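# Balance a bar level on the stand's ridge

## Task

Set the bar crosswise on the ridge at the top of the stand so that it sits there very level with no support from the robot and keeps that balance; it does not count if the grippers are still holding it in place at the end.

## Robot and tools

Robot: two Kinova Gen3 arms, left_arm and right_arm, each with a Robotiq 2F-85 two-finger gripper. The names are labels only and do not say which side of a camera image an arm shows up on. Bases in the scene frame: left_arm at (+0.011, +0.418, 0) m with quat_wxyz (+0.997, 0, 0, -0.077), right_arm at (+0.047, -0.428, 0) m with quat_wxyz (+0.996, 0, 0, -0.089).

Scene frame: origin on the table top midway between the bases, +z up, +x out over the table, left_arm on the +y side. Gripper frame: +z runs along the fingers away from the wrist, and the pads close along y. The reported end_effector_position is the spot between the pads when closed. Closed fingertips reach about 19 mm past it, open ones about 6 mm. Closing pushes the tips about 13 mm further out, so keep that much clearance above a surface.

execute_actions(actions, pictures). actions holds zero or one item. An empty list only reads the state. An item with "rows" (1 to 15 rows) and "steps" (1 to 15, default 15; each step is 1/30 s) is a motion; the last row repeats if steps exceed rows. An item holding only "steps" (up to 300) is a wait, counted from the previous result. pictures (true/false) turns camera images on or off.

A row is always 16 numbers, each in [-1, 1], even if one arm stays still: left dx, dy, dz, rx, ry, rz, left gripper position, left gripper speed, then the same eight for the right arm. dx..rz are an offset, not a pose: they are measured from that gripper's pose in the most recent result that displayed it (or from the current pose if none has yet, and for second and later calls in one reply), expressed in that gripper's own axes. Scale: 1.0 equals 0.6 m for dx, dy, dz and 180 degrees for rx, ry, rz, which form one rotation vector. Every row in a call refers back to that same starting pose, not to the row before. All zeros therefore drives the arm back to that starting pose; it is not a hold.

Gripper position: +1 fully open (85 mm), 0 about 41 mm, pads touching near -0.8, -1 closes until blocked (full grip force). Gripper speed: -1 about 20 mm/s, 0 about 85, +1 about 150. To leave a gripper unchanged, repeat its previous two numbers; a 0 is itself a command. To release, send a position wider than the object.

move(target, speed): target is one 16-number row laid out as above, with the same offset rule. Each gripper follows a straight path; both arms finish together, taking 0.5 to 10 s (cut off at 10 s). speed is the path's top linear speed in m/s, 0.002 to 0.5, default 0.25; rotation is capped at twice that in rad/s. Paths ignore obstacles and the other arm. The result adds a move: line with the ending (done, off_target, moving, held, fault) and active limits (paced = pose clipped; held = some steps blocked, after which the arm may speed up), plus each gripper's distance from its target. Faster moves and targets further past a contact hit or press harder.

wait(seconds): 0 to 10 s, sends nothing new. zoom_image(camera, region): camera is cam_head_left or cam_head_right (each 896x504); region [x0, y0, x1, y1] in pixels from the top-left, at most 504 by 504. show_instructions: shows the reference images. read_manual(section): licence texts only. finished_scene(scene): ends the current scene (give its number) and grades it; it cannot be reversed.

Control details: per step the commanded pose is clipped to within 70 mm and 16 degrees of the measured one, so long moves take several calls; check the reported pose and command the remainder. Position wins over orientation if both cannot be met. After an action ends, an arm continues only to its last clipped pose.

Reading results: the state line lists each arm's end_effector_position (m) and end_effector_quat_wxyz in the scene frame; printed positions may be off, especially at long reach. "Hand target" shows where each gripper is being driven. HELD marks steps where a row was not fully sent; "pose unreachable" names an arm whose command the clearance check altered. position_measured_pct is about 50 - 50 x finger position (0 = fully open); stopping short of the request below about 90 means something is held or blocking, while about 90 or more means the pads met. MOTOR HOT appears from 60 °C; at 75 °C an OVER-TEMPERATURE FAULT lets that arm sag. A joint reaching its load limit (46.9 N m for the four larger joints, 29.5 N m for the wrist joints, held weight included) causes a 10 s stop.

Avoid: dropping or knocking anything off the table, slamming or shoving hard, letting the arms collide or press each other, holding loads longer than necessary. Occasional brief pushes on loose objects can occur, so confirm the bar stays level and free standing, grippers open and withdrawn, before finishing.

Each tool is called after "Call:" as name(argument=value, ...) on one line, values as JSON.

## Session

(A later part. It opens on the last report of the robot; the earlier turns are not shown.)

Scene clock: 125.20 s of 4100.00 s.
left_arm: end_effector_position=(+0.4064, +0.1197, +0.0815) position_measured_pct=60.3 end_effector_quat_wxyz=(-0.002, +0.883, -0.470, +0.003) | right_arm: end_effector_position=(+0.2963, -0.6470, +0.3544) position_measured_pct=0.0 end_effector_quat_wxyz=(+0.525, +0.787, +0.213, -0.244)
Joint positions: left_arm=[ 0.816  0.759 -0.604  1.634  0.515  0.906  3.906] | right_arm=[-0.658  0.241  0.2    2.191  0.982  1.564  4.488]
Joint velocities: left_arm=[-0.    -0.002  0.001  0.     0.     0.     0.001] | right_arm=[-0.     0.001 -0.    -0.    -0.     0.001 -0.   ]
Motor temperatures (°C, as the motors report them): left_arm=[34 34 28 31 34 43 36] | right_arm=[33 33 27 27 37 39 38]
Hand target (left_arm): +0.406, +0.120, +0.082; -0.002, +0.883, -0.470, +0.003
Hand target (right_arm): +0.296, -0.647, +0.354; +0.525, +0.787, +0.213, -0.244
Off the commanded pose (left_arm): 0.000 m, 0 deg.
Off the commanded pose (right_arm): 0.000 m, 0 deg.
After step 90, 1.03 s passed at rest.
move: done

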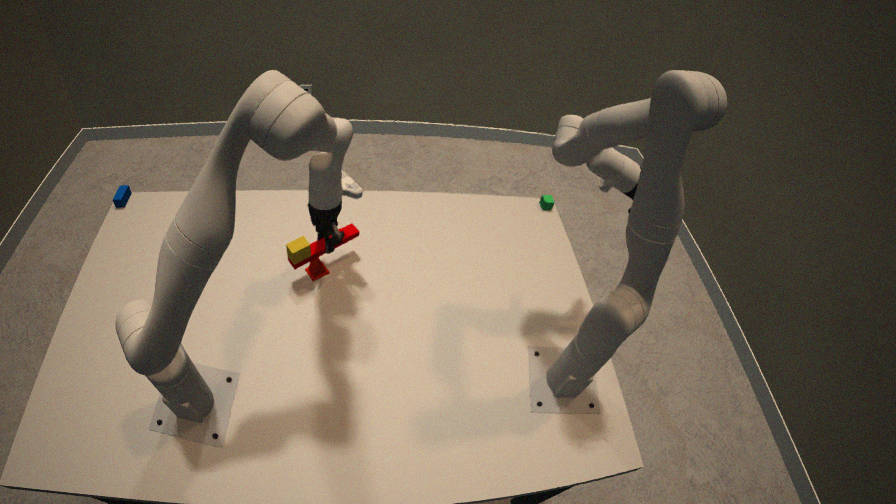

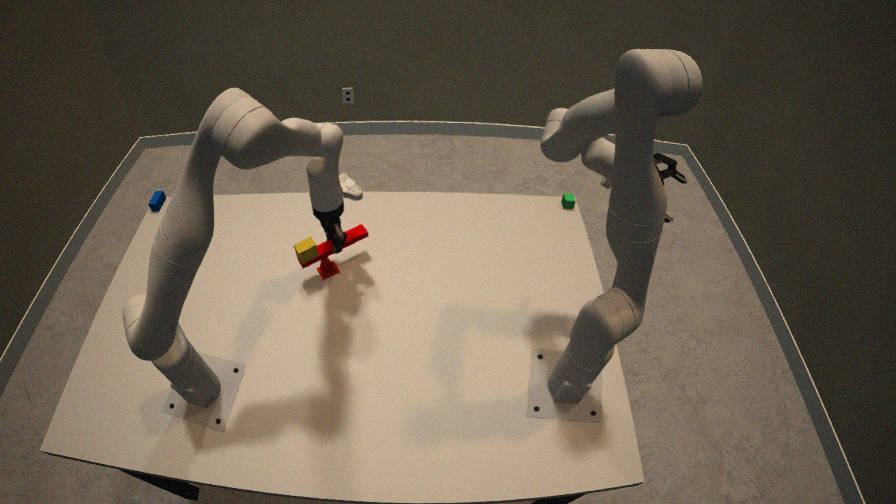

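Call:
move(target=[0,0.01,0.0025,0,0,0,-1,-0.6, 0,0,0,0,0,0,1,0], speed=0.008)

Call:
zoom_image(camera="cam_head_left", region=[280, 215, 364, 285])

Call:
execute_actions(actions=[{"rows": [[0,0,0,0,0,0,-0.12,-0.5, 0,0,0,0,0,0,1,0],[0,0,0,0,0,0,-0.12,-0.5, 0,0,0,0,0,0,1,0],[0,0,0,0,0,0,-0.12,-0.5, 0,0,0,0,0,0,1,0],[0,0,0,0,0,0,-0.12,-0.5, 0,0,0,0,0,0,1,0],[0,0,0,0,0,0,-0.12,-0.5, 0,0,0,0,0,0,1,0],[0,0,0,0,0,0,-0.2,0, 0,0,0,0,0,0,1,0]], "steps": 11}])

Call:
zoom_image(camera="cam_head_left", region=[280, 215, 364, 285])

Scene clock: 137.17 s of 4100.00 s.
left_arm: end_effector_position=(+0.4018, +0.1165, +0.0803) position_measured_pct=60.3 end_effector_quat_wxyz=(-0.002, +0.883, -0.470, +0.003) | right_arm: end_effector_position=(+0.2963, -0.6470, +0.3544) position_measured_pct=0.0 end_effector_quat_wxyz=(+0.525, +0.787, +0.213, -0.244)
Joint positions: left_arm=[ 0.828  0.758 -0.604  1.642  0.517  0.899  3.914] | right_arm=[-0.658  0.241  0.2    2.191  0.982  1.564  4.488]
Joint velocities: left_arm=[ 0.001 -0.    -0.    -0.001 -0.    -0.     0.   ] | right_arm=[-0.     0.     0.001  0.     0.    -0.001 -0.   ]
Motor temperatures (°C, as the motors report them): left_arm=[34 34 28 31 34 43 36] | right_arm=[33 33 27 27 37 39 38]
Hand target (left_arm): +0.401, +0.116, +0.080; -0.002, +0.883, -0.470, +0.003
Hand target (right_arm): +0.296, -0.647, +0.354; +0.525, +0.787, +0.213, -0.244
Off the commanded pose (left_arm): 0.000 m, 0 deg.
Off the commanded pose (right_arm): 0.000 m, 0 deg.
After step 90, 7.97 s passed at rest.
move: done

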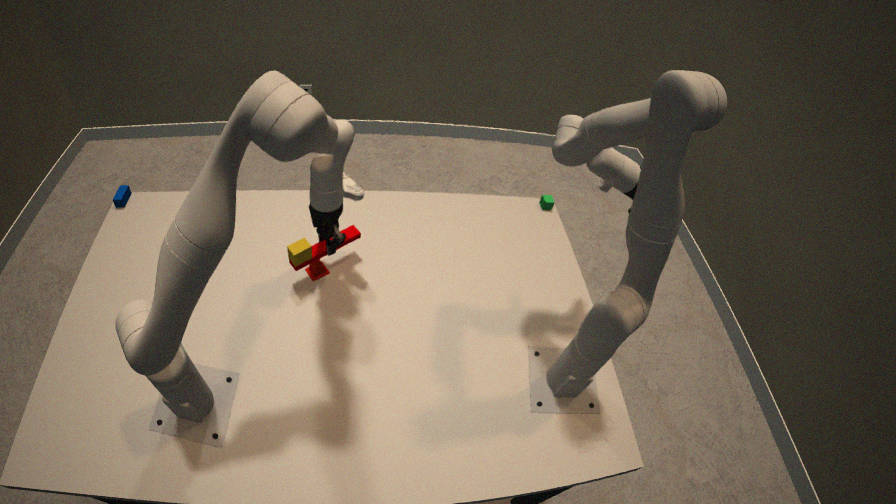

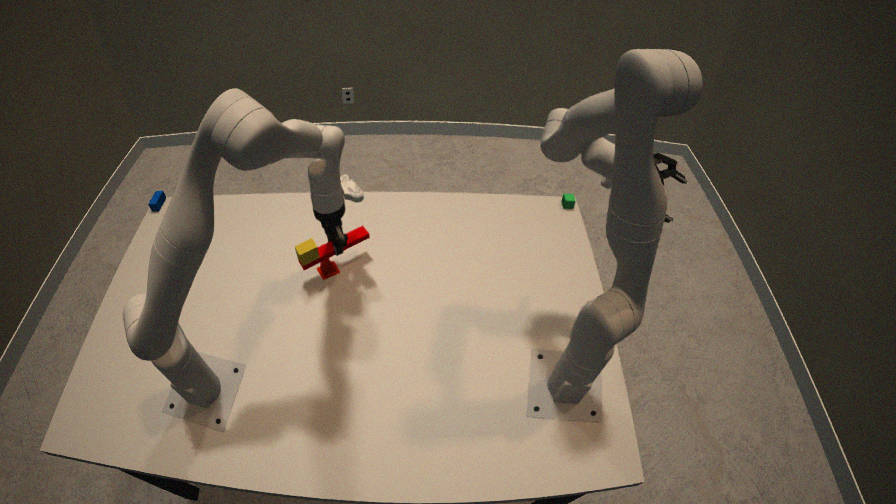

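Region (280, 215, 364, 285) of cam_head_left's 896x504 image, scaled by 6.000, with more detail than that image has.

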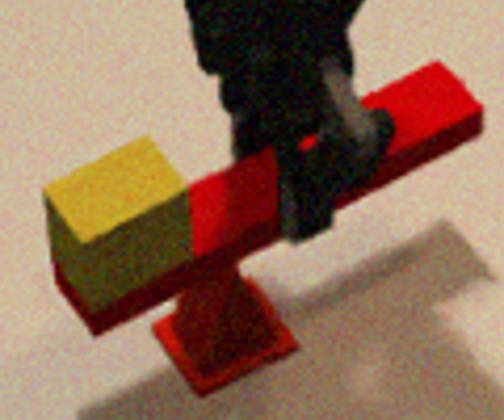

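Scene clock: 137.53 s of 4100.00 s.
left_arm: end_effector_position=(+0.4017, +0.1165, +0.0803) position_measured_pct=57.9 end_effector_quat_wxyz=(-0.002, +0.883, -0.470, +0.003) | right_arm: end_effector_position=(+0.2963, -0.6470, +0.3544) position_measured_pct=0.0 end_effector_quat_wxyz=(+0.525, +0.787, +0.213, -0.244)
Joint positions: left_arm=[ 0.828  0.758 -0.604  1.642  0.517  0.899  3.914] | right_arm=[-0.658  0.241  0.2    2.191  0.982  1.564  4.488]
Joint velocities: left_arm=[-0.001 -0.    -0.     0.001  0.    -0.    -0.   ] | right_arm=[ 0.    -0.    -0.     0.    -0.    -0.001 -0.   ]
Motor temperatures (°C, as the motors report them): left_arm=[34 34 28 31 34 43 36] | right_arm=[33 33 27 27 37 39 38]
Hand target (left_arm): +0.402, +0.117, +0.080; -0.002, +0.883, -0.470, +0.003
Hand target (right_arm): +0.296, -0.647, +0.354; +0.525, +0.787, +0.213, -0.244
Off the commanded pose (left_arm): 0.000 m, 0 deg.
Off the commanded pose (right_arm): 0.000 m, 0 deg.
Steps of this call (steps 1 to 11: all 11 steps of this action). Readings (end_effector_position | what the end effector reports):
1: left_arm (+0.4018, +0.1165, +0.0803) | right_arm (+0.2963, -0.6470, +0.3544) | left_arm position_measured_pct=60.3 | right_arm position_measured_pct=0.0
2: left_arm (+0.4018, +0.1166, +0.0803) | right_arm (+0.2963, -0.6470, +0.3544) | left_arm position_measured_pct=60.3 | right_arm position_measured_pct=0.0
4: left_arm (+0.4017, +0.1166, +0.0801) | right_arm (+0.2963, -0.6470, +0.3544) | left_arm position_measured_pct=57.5 | right_arm position_measured_pct=0.0
8: left_arm (+0.4017, +0.1165, +0.0803) | right_arm (+0.2963, -0.6470, +0.3544) | left_arm position_measured_pct=57.9 | right_arm position_measured_pct=0.0
11: the state above

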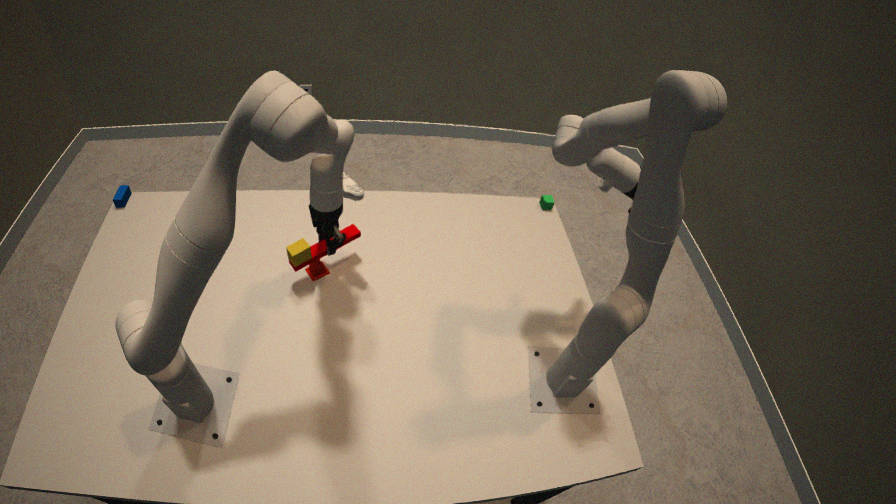

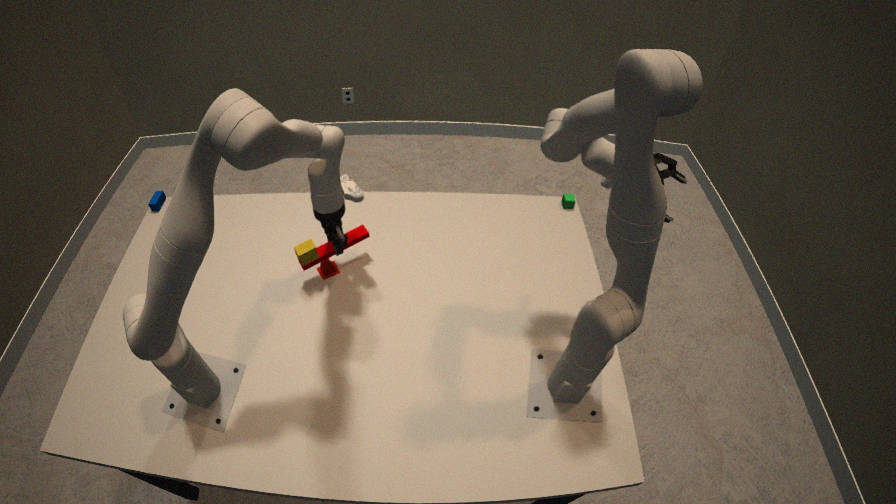

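Region (280, 215, 364, 285) of cam_head_left's 896x504 image, scaled by 6.000, with more detail than that image has.

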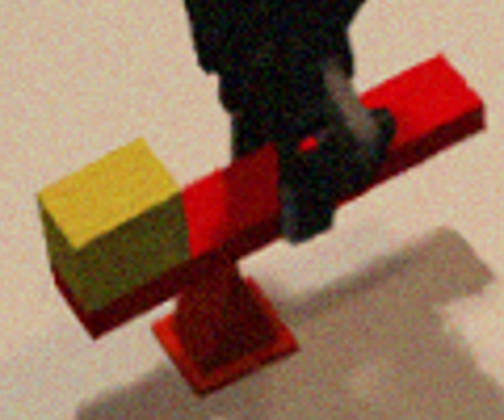

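Call:
move(target=[0.007,0,-0.0006,0,-0.011,0,-0.3,-0.5, 0,0,0,0,0,0,1,0], speed=0.015)

Call:
move(target=[0,0,0.0026,0,0,0,-0.3,-0.5, 0,0,0,0,0,0,1,0], speed=0.003)

Call:
zoom_image(camera="cam_head_left", region=[280, 215, 364, 285])

Call:
execute_actions(actions=[{"rows": [[0,0,0,0,0,0,-0.12,-1, 0,0,0,0,0,0,1,0],[0,0,0,0,0,0,-0.12,-1, 0,0,0,0,0,0,1,0],[0,0,0,0,0,0,-0.12,-1, 0,0,0,0,0,0,1,0],[0,0,0,0,0,0,-0.12,-1, 0,0,0,0,0,0,1,0],[0,0,0,0,0,0,-0.12,-1, 0,0,0,0,0,0,1,0],[0,0,0,0,0,0,-0.12,-1, 0,0,0,0,0,0,1,0],[0,0,0,0,0,0,-0.12,-1, 0,0,0,0,0,0,1,0],[0,0,0,0,0,0,-0.19,-0.5, 0,0,0,0,0,0,1,0]], "steps": 12}])

Call:
zoom_image(camera="cam_head_left", region=[280, 215, 364, 285])

Scene clock: 155.57 s of 4100.00 s.
left_arm: end_effector_position=(+0.4040, +0.1130, +0.0807) position_measured_pct=59.5 end_effector_quat_wxyz=(-0.010, +0.883, -0.470, -0.012) | right_arm: end_effector_position=(+0.2963, -0.6470, +0.3544) position_measured_pct=0.0 end_effector_quat_wxyz=(+0.525, +0.787, +0.213, -0.244)
Joint positions: left_arm=[ 0.834  0.784 -0.613  1.589  0.496  0.956  3.947] | right_arm=[-0.658  0.241  0.2    2.191  0.982  1.564  4.488]
Joint velocities: left_arm=[-0.001  0.002 -0.001 -0.002 -0.001  0.001  0.001] | right_arm=[-0.    -0.001  0.    -0.    -0.     0.    -0.   ]
Motor temperatures (°C, as the motors report them): left_arm=[34 35 28 31 34 43 36] | right_arm=[33 33 27 27 37 39 38]
Hand target (left_arm): +0.404, +0.113, +0.081; -0.010, +0.883, -0.470, -0.012
Hand target (right_arm): +0.296, -0.647, +0.354; +0.525, +0.787, +0.213, -0.244
Off the commanded pose (left_arm): 0.000 m, 0 deg.
Off the commanded pose (right_arm): 0.000 m, 0 deg.
After step 90, 13.67 s passed at rest.
move: done

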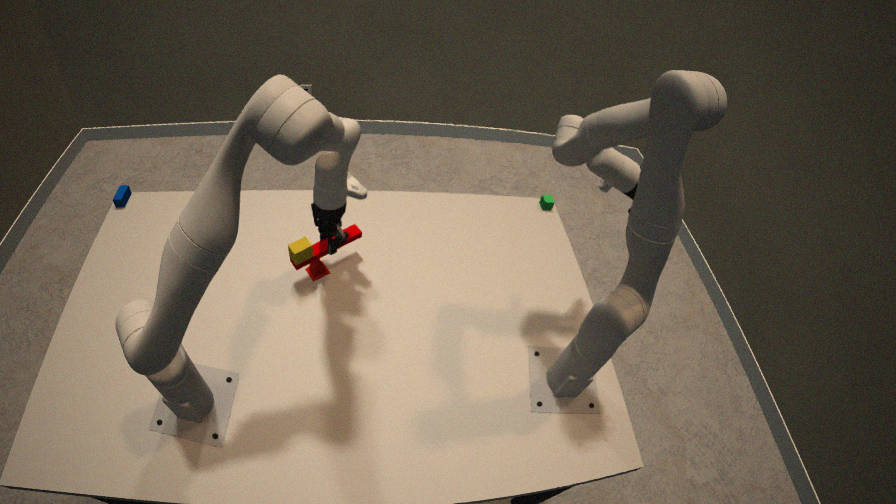

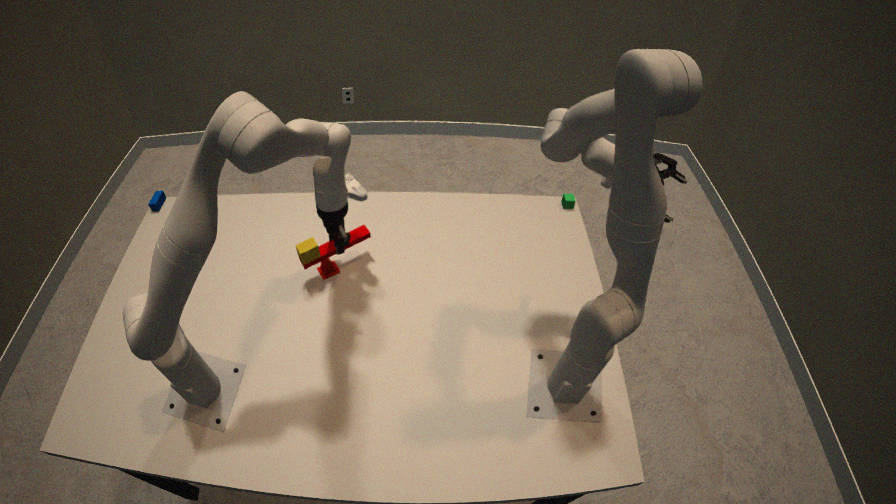

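Scene clock: 156.30 s of 4100.00 s.
left_arm: end_effector_position=(+0.4040, +0.1130, +0.0793) position_measured_pct=59.5 end_effector_quat_wxyz=(-0.010, +0.883, -0.470, -0.012) | right_arm: end_effector_position=(+0.2963, -0.6470, +0.3544) position_measured_pct=0.0 end_effector_quat_wxyz=(+0.525, +0.787, +0.213, -0.244)
Joint positions: left_arm=[ 0.833  0.786 -0.612  1.59   0.498  0.953  3.946] | right_arm=[-0.658  0.241  0.2    2.191  0.982  1.564  4.488]
Joint velocities: left_arm=[-0.    -0.001  0.001  0.    -0.    -0.    -0.   ] | right_arm=[-0.001  0.001 -0.     0.    -0.    -0.001 -0.   ]
Motor temperatures (°C, as the motors report them): left_arm=[34 35 28 31 34 43 36] | right_arm=[33 33 27 27 37 39 38]
Hand target (left_arm): +0.404, +0.113, +0.079; -0.010, +0.883, -0.470, -0.012
Hand target (right_arm): +0.296, -0.647, +0.354; +0.525, +0.787, +0.213, -0.244
Off the commanded pose (left_arm): 0.000 m, 0 deg.
Off the commanded pose (right_arm): 0.000 m, 0 deg.
move: done

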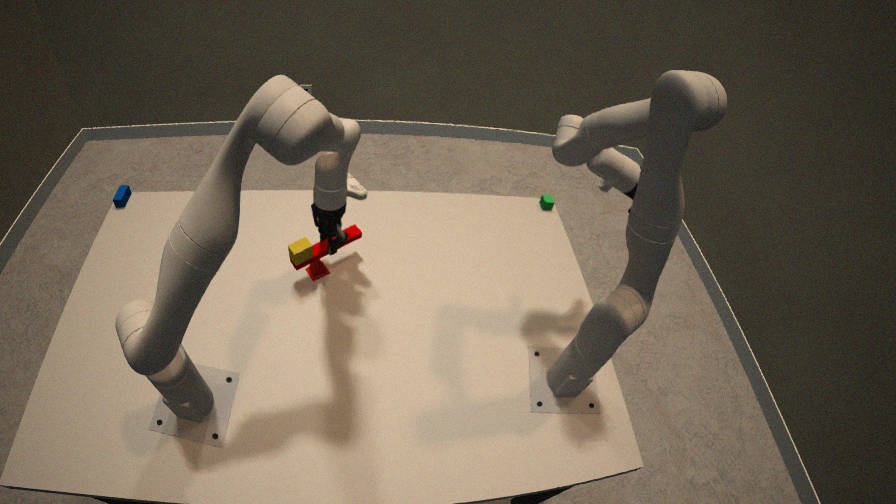

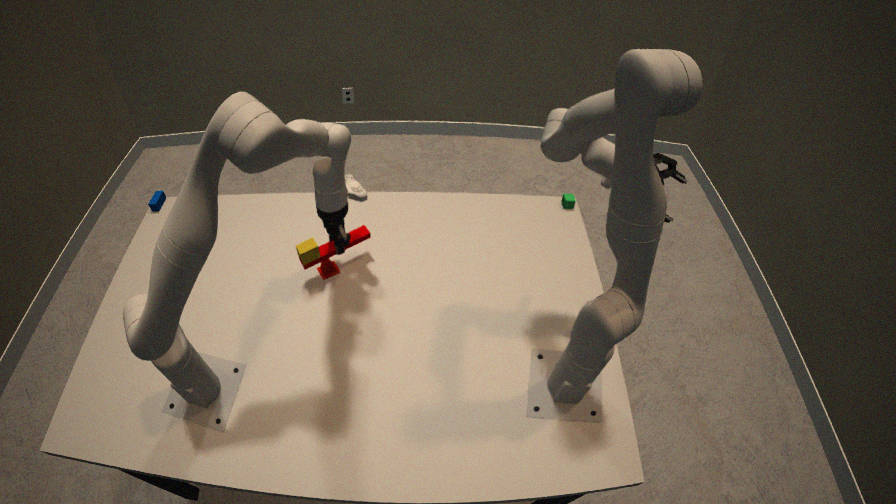

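Region (280, 215, 364, 285) of cam_head_left's 896x504 image, scaled by 6.000, with more detail than that image has.

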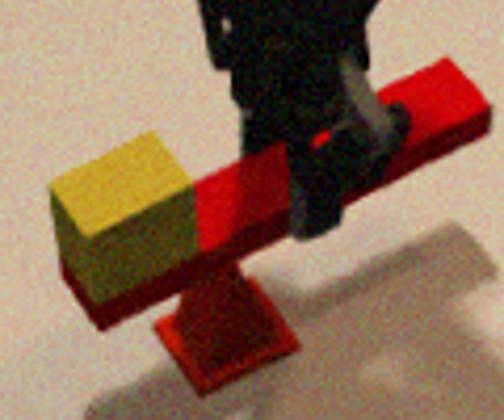

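Scene clock: 156.70 s of 4100.00 s.
left_arm: end_effector_position=(+0.4040, +0.1130, +0.0794) position_measured_pct=57.9 end_effector_quat_wxyz=(-0.010, +0.883, -0.470, -0.012) | right_arm: end_effector_position=(+0.2963, -0.6470, +0.3544) position_measured_pct=0.0 end_effector_quat_wxyz=(+0.525, +0.787, +0.213, -0.244)
Joint positions: left_arm=[ 0.833  0.786 -0.612  1.59   0.498  0.953  3.946] | right_arm=[-0.658  0.241  0.2    2.191  0.982  1.564  4.488]
Joint velocities: left_arm=[-0.001 -0.001  0.001 -0.    -0.001  0.002 -0.   ] | right_arm=[-0.    -0.    -0.    -0.    -0.    -0.    -0.001]
Motor temperatures (°C, as the motors report them): left_arm=[34 35 28 31 34 43 36] | right_arm=[33 33 27 27 37 39 38]
Hand target (left_arm): +0.404, +0.113, +0.079; -0.010, +0.883, -0.470, -0.012
Hand target (right_arm): +0.296, -0.647, +0.354; +0.525, +0.787, +0.213, -0.244
Off the commanded pose (left_arm): 0.000 m, 0 deg.
Off the commanded pose (right_arm): 0.000 m, 0 deg.
Steps of this call (steps 1 to 12: all 12 steps of this action). Readings (end_effector_position | what the end effector reports):
1: left_arm (+0.4040, +0.1130, +0.0793) | right_arm (+0.2963, -0.6470, +0.3544) | left_arm position_measured_pct=59.5 | right_arm position_measured_pct=0.0
2: left_arm (+0.4040, +0.1130, +0.0793) | right_arm (+0.2963, -0.6470, +0.3544) | left_arm position_measured_pct=59.5 | right_arm position_measured_pct=0.0
4: left_arm (+0.4039, +0.1130, +0.0791) | right_arm (+0.2963, -0.6470, +0.3544) | left_arm position_measured_pct=58.3 | right_arm position_measured_pct=0.0
8: left_arm (+0.4040, +0.1130, +0.0794) | right_arm (+0.2963, -0.6470, +0.3544) | left_arm position_measured_pct=56.3 | right_arm position_measured_pct=0.0
12: the state above

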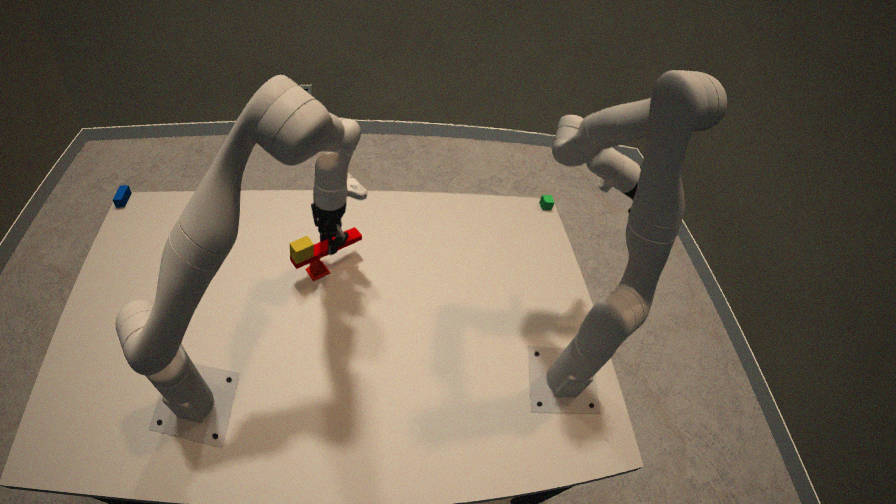

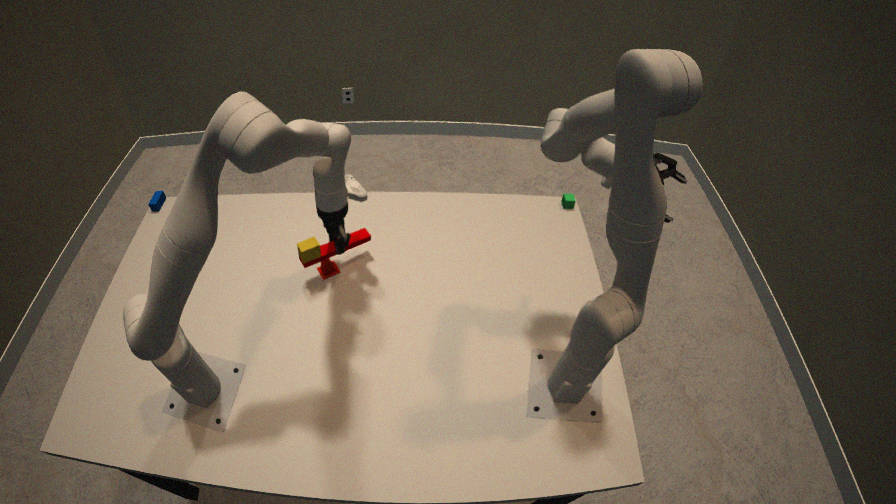

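Region (280, 215, 364, 285) of cam_head_left's 896x504 image, scaled by 6.000, with more detail than that image has.

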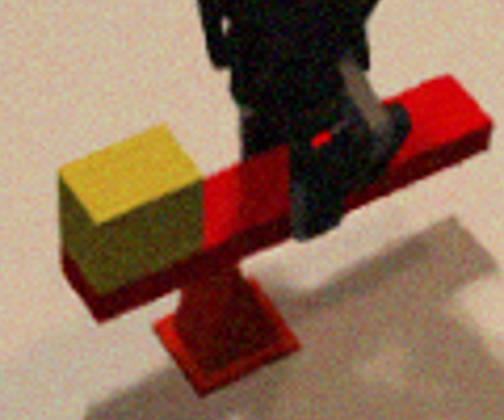

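Call:
execute_actions(actions=[])

Call:
zoom_image(camera="cam_head_left", region=[280, 215, 364, 285])

Scene clock: 176.53 s of 4100.00 s.
left_arm: end_effector_position=(+0.4040, +0.1130, +0.0794) position_measured_pct=57.9 end_effector_quat_wxyz=(-0.010, +0.883, -0.470, -0.012) | right_arm: end_effector_position=(+0.2963, -0.6470, +0.3544) position_measured_pct=0.0 end_effector_quat_wxyz=(+0.525, +0.787, +0.213, -0.244)
Joint positions: left_arm=[ 0.833  0.786 -0.612  1.59   0.498  0.953  3.946] | right_arm=[-0.658  0.241  0.2    2.191  0.982  1.564  4.488]
Joint velocities: left_arm=[-0.001 -0.    -0.    -0.002  0.    -0.002 -0.001] | right_arm=[ 0.001 -0.001 -0.     0.     0.    -0.003 -0.   ]
Motor temperatures (°C, as the motors report them): left_arm=[34 35 28 31 34 43 36] | right_arm=[33 33 27 27 37 39 38]
Hand target (left_arm): +0.404, +0.113, +0.079; -0.010, +0.883, -0.470, -0.012
Hand target (right_arm): +0.296, -0.647, +0.354; +0.525, +0.787, +0.213, -0.244
Off the commanded pose (left_arm): 0.000 m, 0 deg.
Off the commanded pose (right_arm): 0.000 m, 0 deg.
Steps of this call (steps 1 to 90: nothing new was sent; then 16.83 s passed at rest). Readings (end_effector_position | what the end effector reports):
1: left_arm (+0.4040, +0.1130, +0.0794) | right_arm (+0.2963, -0.6470, +0.3544) | left_arm position_measured_pct=57.9 | right_arm position_measured_pct=0.0
2: left_arm (+0.4040, +0.1130, +0.0794) | right_arm (+0.2963, -0.6470, +0.3544) | left_arm position_measured_pct=57.9 | right_arm position_measured_pct=0.0
4: left_arm (+0.4040, +0.1130, +0.0794) | right_arm (+0.2963, -0.6470, +0.3544) | left_arm position_measured_pct=57.9 | right_arm position_measured_pct=0.0
8: left_arm (+0.4040, +0.1130, +0.0794) | right_arm (+0.2963, -0.6470, +0.3544) | left_arm position_measured_pct=57.9 | right_arm position_measured_pct=0.0
90: the state above

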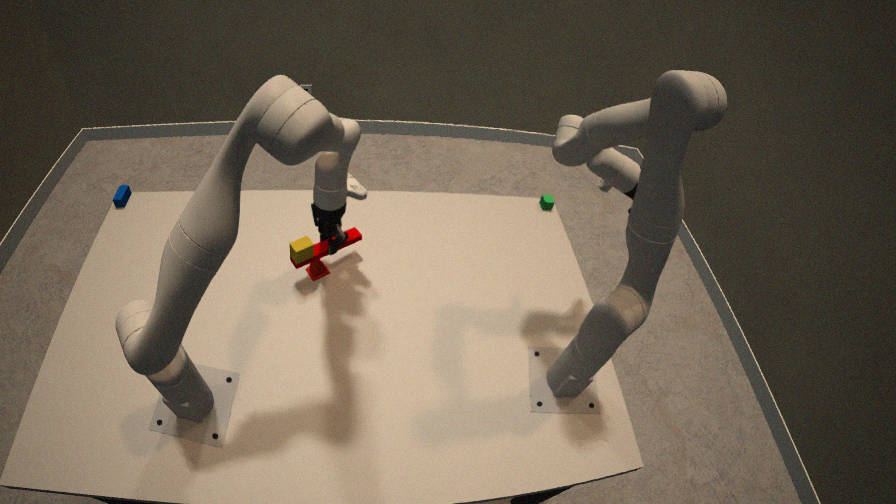

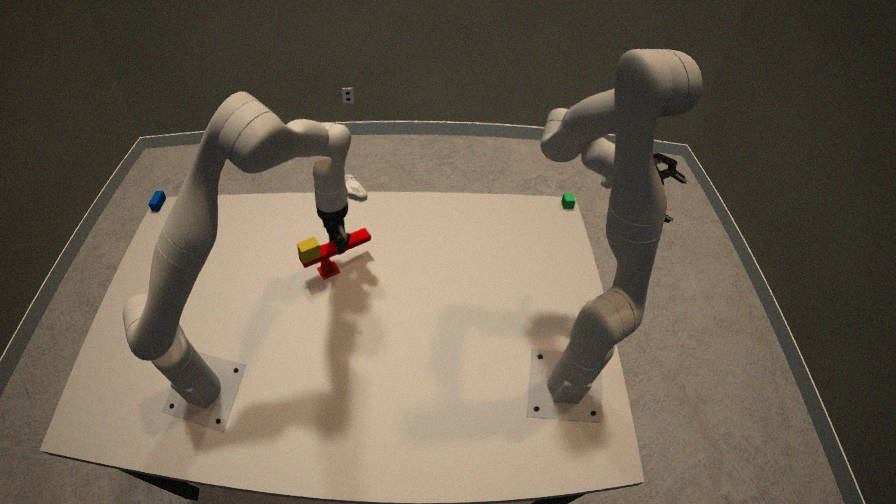

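Region (280, 215, 364, 285) of cam_head_left's 896x504 image, scaled by 6.000, with more detail than that image has.

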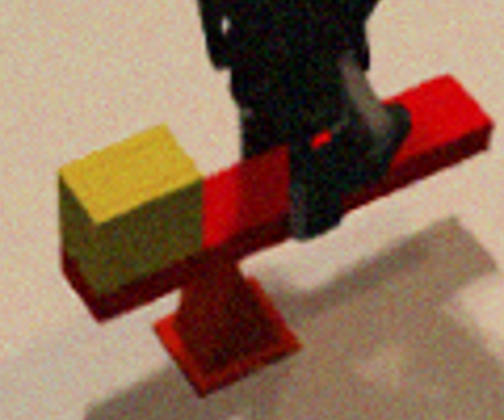

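Call:
execute_actions(actions=[{"rows":[[0,0,0,0,0,0,-0.3,-0.5,0,0,0,0,0,0,1,0]],"steps":6}], pictures=false)

Call:
move(target=[-0.0053,0,-0.0058,0,0.021,0,-0.3,-0.5,0,0,0,0,0,0,1,0], speed=0.02)

Call:
zoom_image(camera="cam_head_left", region=[280, 215, 364, 285])

Scene clock: 184.33 s of 4100.00 s.
left_arm: end_effector_position=(+0.4040, +0.1130, +0.0796) position_measured_pct=59.5 end_effector_quat_wxyz=(-0.010, +0.883, -0.470, -0.012) | right_arm: end_effector_position=(+0.2963, -0.6470, +0.3544) position_measured_pct=0.0 end_effector_quat_wxyz=(+0.525, +0.787, +0.213, -0.244)
Joint positions: left_arm=[ 0.833  0.786 -0.612  1.59   0.497  0.954  3.946] | right_arm=[-0.658  0.241  0.2    2.191  0.982  1.564  4.488]
Joint velocities: left_arm=[-0.001  0.001  0.     0.001  0.001 -0.002  0.   ] | right_arm=[-0.    -0.001  0.    -0.     0.     0.     0.   ]
Motor temperatures (°C, as the motors report them): left_arm=[34 35 28 31 34 43 36] | right_arm=[33 33 27 27 37 39 38]
Hand target (left_arm): +0.404, +0.113, +0.079; -0.010, +0.883, -0.470, -0.012
Hand target (right_arm): +0.296, -0.647, +0.354; +0.525, +0.787, +0.213, -0.244
Off the commanded pose (left_arm): 0.000 m, 0 deg.
Off the commanded pose (right_arm): 0.000 m, 0 deg.
Steps of this call (steps 1 to 90: nothing new was sent; then 4.60 s passed at rest; steps 91 to 96: all 6 steps of this action). Readings (end_effector_position | what the end effector reports):
91: left_arm (+0.4040, +0.1130, +0.0794) | right_arm (+0.2963, -0.6470, +0.3544) | left_arm position_measured_pct=57.9 | right_arm position_measured_pct=0.0
92: left_arm (+0.4040, +0.1130, +0.0795) | right_arm (+0.2963, -0.6470, +0.3544) | left_arm position_measured_pct=58.3 | right_arm position_measured_pct=0.0
94: left_arm (+0.4040, +0.1130, +0.0796) | right_arm (+0.2963, -0.6470, +0.3544) | left_arm position_measured_pct=59.1 | right_arm position_measured_pct=0.0
96: the state above

Scene clock: 186.43 s of 4100.00 s.
left_arm: end_effector_position=(+0.4024, +0.1156, +0.0832) position_measured_pct=59.5 end_effector_quat_wxyz=(+0.006, +0.883, -0.469, +0.017) | right_arm: end_effector_position=(+0.2963, -0.6470, +0.3544) position_measured_pct=0.0 end_effector_quat_wxyz=(+0.525, +0.787, +0.213, -0.244)
Joint positions: left_arm=[ 0.822  0.737 -0.596  1.671  0.534  0.863  3.892] | right_arm=[-0.658  0.241  0.2    2.191  0.982  1.564  4.488]
Joint velocities: left_arm=[-0.    -0.003  0.001  0.002  0.001 -0.002 -0.002] | right_arm=[-0.    -0.001  0.001 -0.     0.    -0.001  0.   ]
Motor temperatures (°C, as the motors report them): left_arm=[34 35 28 31 34 43 36] | right_arm=[33 33 27 27 37 39 38]
Hand target (left_arm): +0.402, +0.116, +0.083; +0.006, +0.883, -0.469, +0.017
Hand target (right_arm): +0.296, -0.647, +0.354; +0.525, +0.787, +0.213, -0.244
Off the commanded pose (left_arm): 0.000 m, 0 deg.
Off the commanded pose (right_arm): 0.000 m, 0 deg.
move: done

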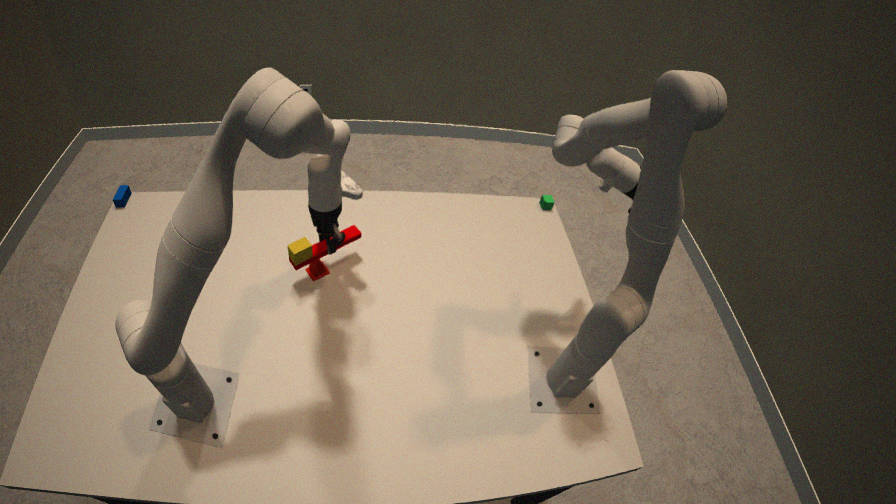

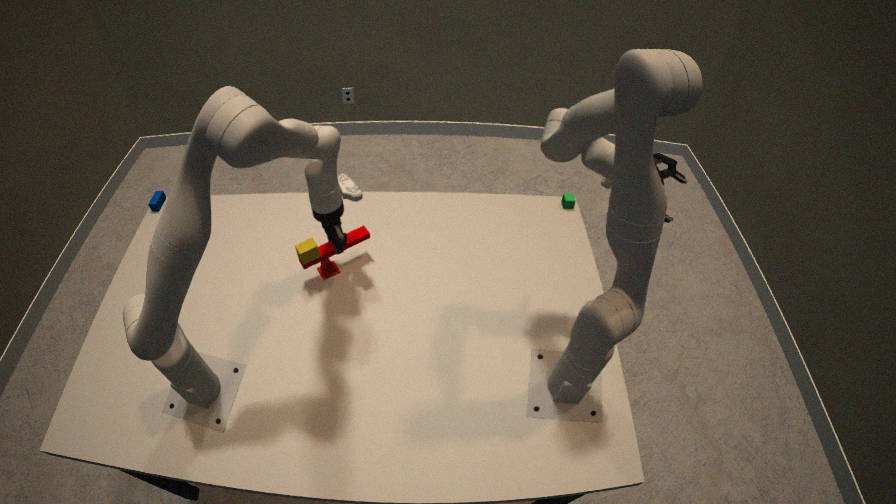

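Region (280, 215, 364, 285) of cam_head_left's 896x504 image, scaled by 6.000, with more detail than that image has.

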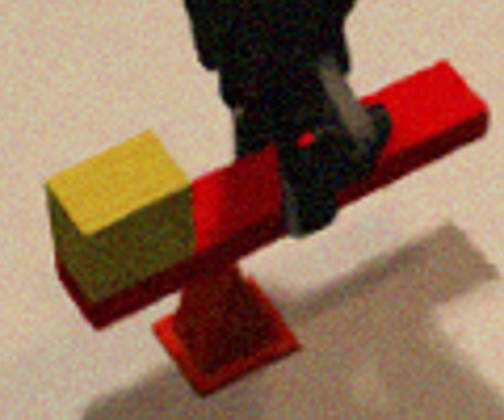

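Call:
move(target=[0,0,0.0011,0,0,0,-0.3,-0.5,0,0,0,0,0,0,1,0], speed=0.003)

Call:
execute_actions(actions=[{"rows":[[0,0,0,0,0,0,-0.19,-1,0,0,0,0,0,0,1,0]],"steps":10}])

Call:
zoom_image(camera="cam_head_left", region=[280, 215, 364, 285])

Scene clock: 196.57 s of 4100.00 s.
left_arm: end_effector_position=(+0.4024, +0.1156, +0.0825) position_measured_pct=59.5 end_effector_quat_wxyz=(+0.006, +0.883, -0.469, +0.017) | right_arm: end_effector_position=(+0.2963, -0.6470, +0.3544) position_measured_pct=0.0 end_effector_quat_wxyz=(+0.525, +0.787, +0.213, -0.244)
Joint positions: left_arm=[ 0.822  0.738 -0.596  1.672  0.535  0.862  3.892] | right_arm=[-0.658  0.241  0.2    2.191  0.982  1.564  4.488]
Joint velocities: left_arm=[-0.001  0.002 -0.     0.     0.     0.001 -0.001] | right_arm=[ 0.     0.     0.     0.     0.    -0.002 -0.   ]
Motor temperatures (°C, as the motors report them): left_arm=[34 35 28 31 34 43 36] | right_arm=[33 33 27 27 37 39 38]
Hand target (left_arm): +0.402, +0.116, +0.083; +0.006, +0.883, -0.469, +0.017
Hand target (right_arm): +0.296, -0.647, +0.354; +0.525, +0.787, +0.213, -0.244
Off the commanded pose (left_arm): 0.000 m, 0 deg.
Off the commanded pose (right_arm): 0.000 m, 0 deg.
After step 90, 6.43 s passed at rest.
move: done

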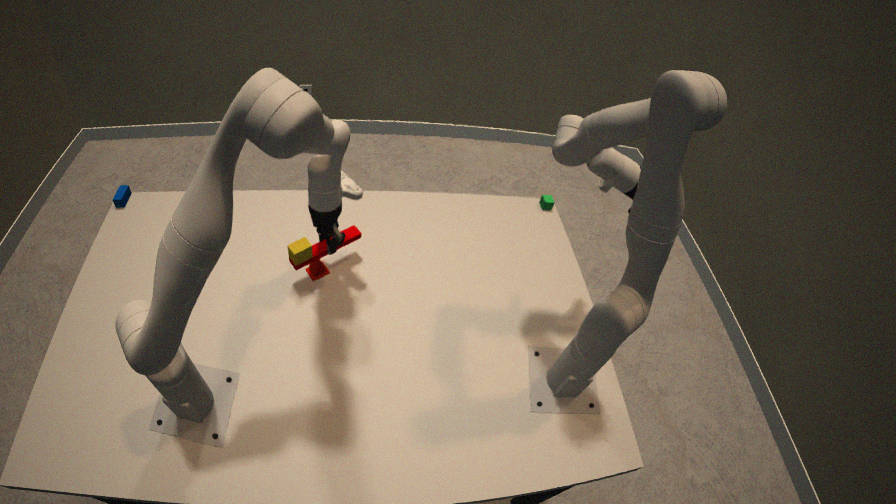

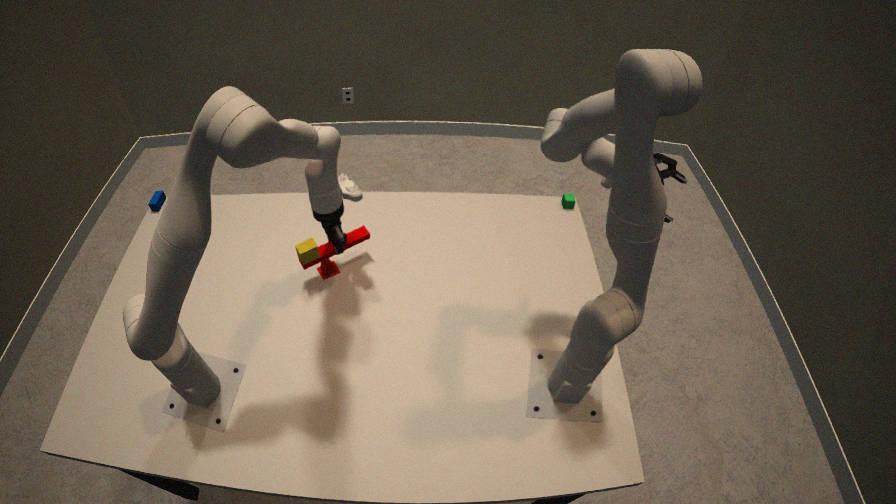

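Scene clock: 196.90 s of 4100.00 s.
left_arm: end_effector_position=(+0.4024, +0.1156, +0.0825) position_measured_pct=59.1 end_effector_quat_wxyz=(+0.006, +0.883, -0.469, +0.017) | right_arm: end_effector_position=(+0.2963, -0.6470, +0.3544) position_measured_pct=0.0 end_effector_quat_wxyz=(+0.525, +0.787, +0.213, -0.244)
Joint positions: left_arm=[ 0.822  0.738 -0.596  1.672  0.535  0.862  3.892] | right_arm=[-0.658  0.241  0.2    2.191  0.982  1.564  4.488]
Joint velocities: left_arm=[-0.001  0.     0.001  0.002  0.    -0.    -0.   ] | right_arm=[-0.     0.001 -0.     0.     0.    -0.001  0.   ]
Motor temperatures (°C, as the motors report them): left_arm=[34 35 28 31 34 43 36] | right_arm=[33 33 27 27 37 39 38]
Hand target (left_arm): +0.402, +0.116, +0.083; +0.006, +0.883, -0.469, +0.017
Hand target (right_arm): +0.296, -0.647, +0.354; +0.525, +0.787, +0.213, -0.244
Off the commanded pose (left_arm): 0.000 m, 0 deg.
Off the commanded pose (right_arm): 0.000 m, 0 deg.
Steps of this call (steps 1 to 10: all 10 steps of this action). Readings (end_effector_position | what the end effector reports):
1: left_arm (+0.4024, +0.1156, +0.0825) | right_arm (+0.2963, -0.6470, +0.3544) | left_arm position_measured_pct=59.5 | right_arm position_measured_pct=0.0
2: left_arm (+0.4024, +0.1156, +0.0825) | right_arm (+0.2963, -0.6470, +0.3544) | left_arm position_measured_pct=59.5 | right_arm position_measured_pct=0.0
4: left_arm (+0.4024, +0.1156, +0.0825) | right_arm (+0.2963, -0.6470, +0.3544) | left_arm position_measured_pct=59.1 | right_arm position_measured_pct=0.0
8: left_arm (+0.4024, +0.1156, +0.0825) | right_arm (+0.2963, -0.6470, +0.3544) | left_arm position_measured_pct=59.1 | right_arm position_measured_pct=0.0
10: the state above

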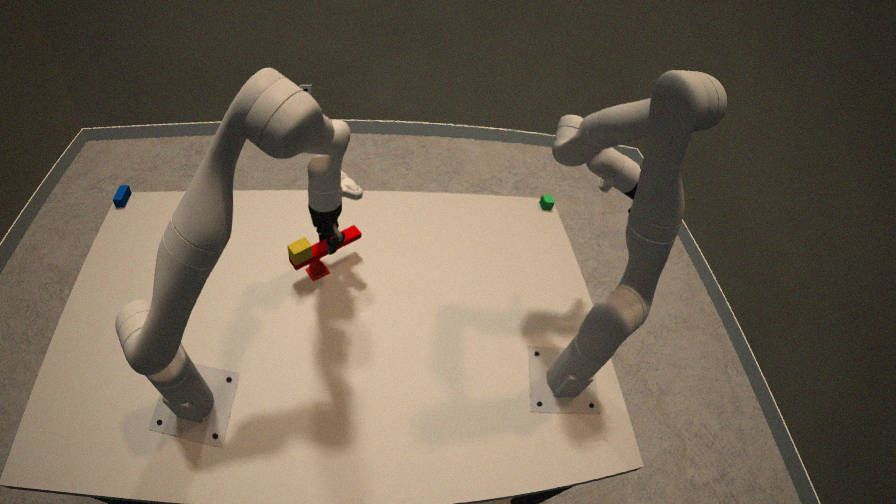

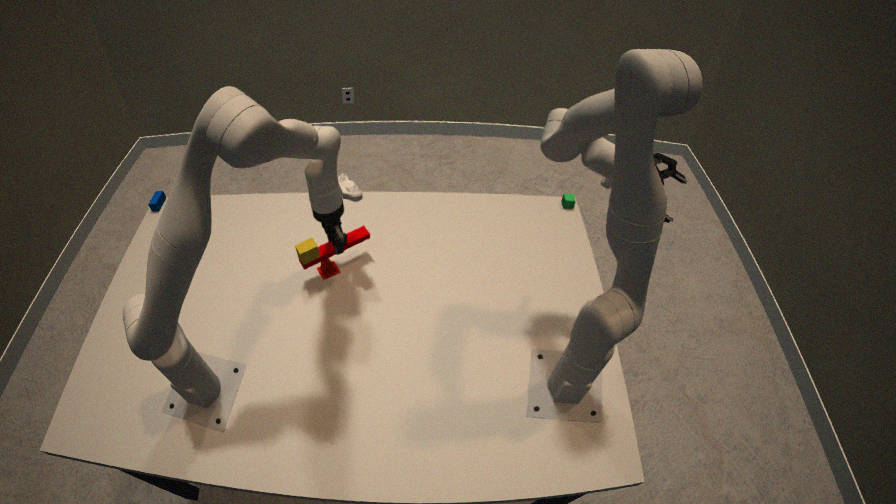

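Region (280, 215, 364, 285) of cam_head_left's 896x504 image, scaled by 6.000, with more detail than that image has.

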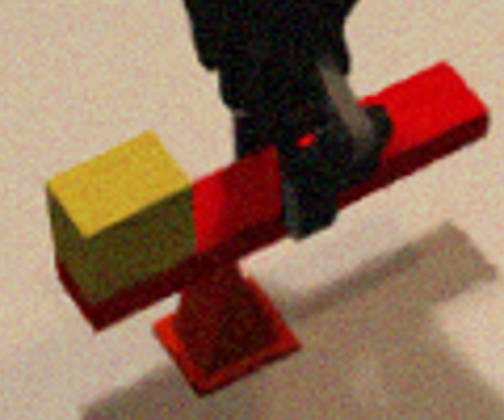

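Pulse test.

Call:
execute_actions(actions=[{"rows":[[0,0,0,0,0,0,-0.12,-1,0,0,0,0,0,0,1,0],[0,0,0,0,0,0,-0.12,-1,0,0,0,0,0,0,1,0],[0,0,0,0,0,0,-0.12,-1,0,0,0,0,0,0,1,0],[0,0,0,0,0,0,-0.12,-1,0,0,0,0,0,0,1,0],[0,0,0,0,0,0,-0.12,-1,0,0,0,0,0,0,1,0],[0,0,0,0,0,0,-0.12,-1,0,0,0,0,0,0,1,0],[0,0,0,0,0,0,-0.19,-1,0,0,0,0,0,0,1,0]],"steps":15}])

Call:
zoom_image(camera="cam_head_left", region=[280, 215, 364, 285])

Scene clock: 203.87 s of 4100.00 s.
left_arm: end_effector_position=(+0.4025, +0.1156, +0.0827) position_measured_pct=57.9 end_effector_quat_wxyz=(+0.006, +0.883, -0.469, +0.018) | right_arm: end_effector_position=(+0.2963, -0.6470, +0.3544) position_measured_pct=0.0 end_effector_quat_wxyz=(+0.525, +0.787, +0.213, -0.244)
Joint positions: left_arm=[ 0.822  0.738 -0.596  1.672  0.535  0.862  3.892] | right_arm=[-0.658  0.241  0.2    2.191  0.982  1.564  4.488]
Joint velocities: left_arm=[ 0.001 -0.    -0.     0.001 -0.    -0.001  0.   ] | right_arm=[ 0.    -0.001  0.     0.     0.    -0.    -0.   ]
Motor temperatures (°C, as the motors report them): left_arm=[34 35 28 31 34 43 36] | right_arm=[33 32 27 27 37 39 38]
Hand target (left_arm): +0.402, +0.116, +0.083; +0.006, +0.883, -0.469, +0.017
Hand target (right_arm): +0.296, -0.647, +0.354; +0.525, +0.787, +0.213, -0.244
Off the commanded pose (left_arm): 0.000 m, 0 deg.
Off the commanded pose (right_arm): 0.000 m, 0 deg.
Steps of this call (steps 1 to 90: nothing new was sent; then 3.47 s passed at rest; steps 91 to 105: all 15 steps of this action). Readings (end_effector_position | what the end effector reports):
91: left_arm (+0.4024, +0.1156, +0.0825) | right_arm (+0.2963, -0.6470, +0.3544) | left_arm position_measured_pct=59.1 | right_arm position_measured_pct=0.0
92: left_arm (+0.4024, +0.1156, +0.0825) | right_arm (+0.2963, -0.6470, +0.3544) | left_arm position_measured_pct=58.7 | right_arm position_measured_pct=0.0
94: left_arm (+0.4024, +0.1156, +0.0825) | right_arm (+0.2963, -0.6470, +0.3544) | left_arm position_measured_pct=57.9 | right_arm position_measured_pct=0.0
98: left_arm (+0.4024, +0.1155, +0.0827) | right_arm (+0.2963, -0.6470, +0.3544) | left_arm position_measured_pct=56.3 | right_arm position_measured_pct=0.0
105: the state above

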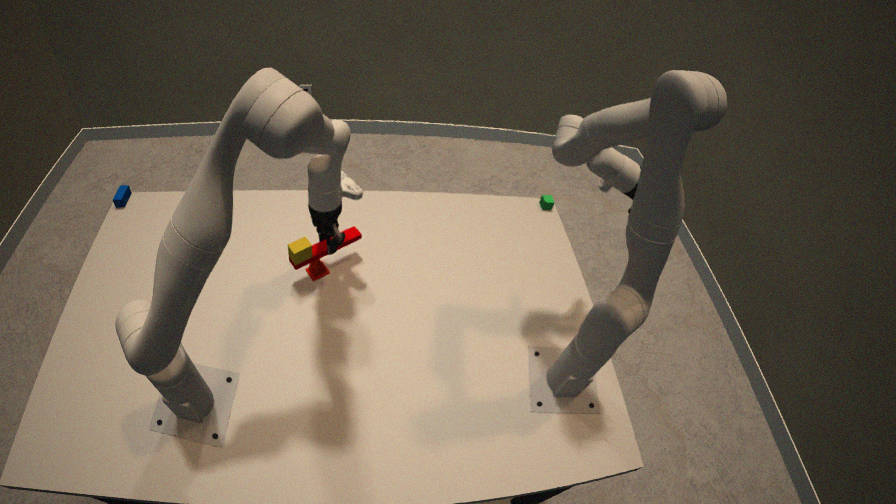

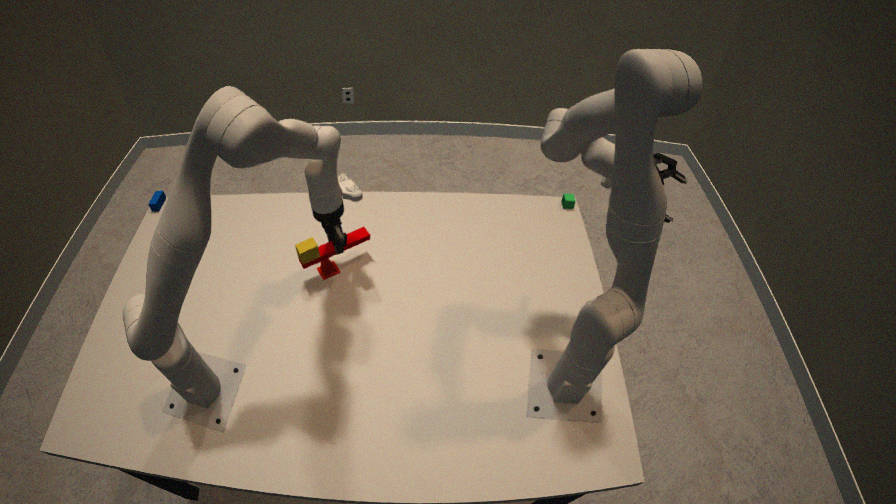

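Region (280, 215, 364, 285) of cam_head_left's 896x504 image, scaled by 6.000, with more detail than that image has.

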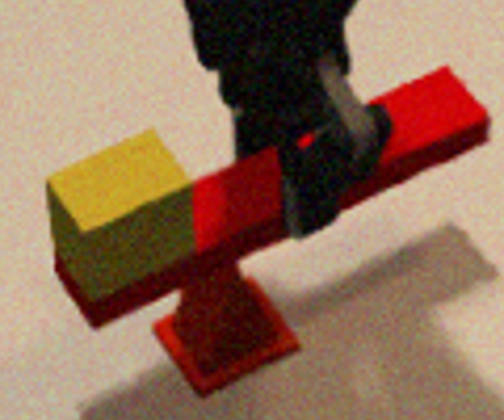

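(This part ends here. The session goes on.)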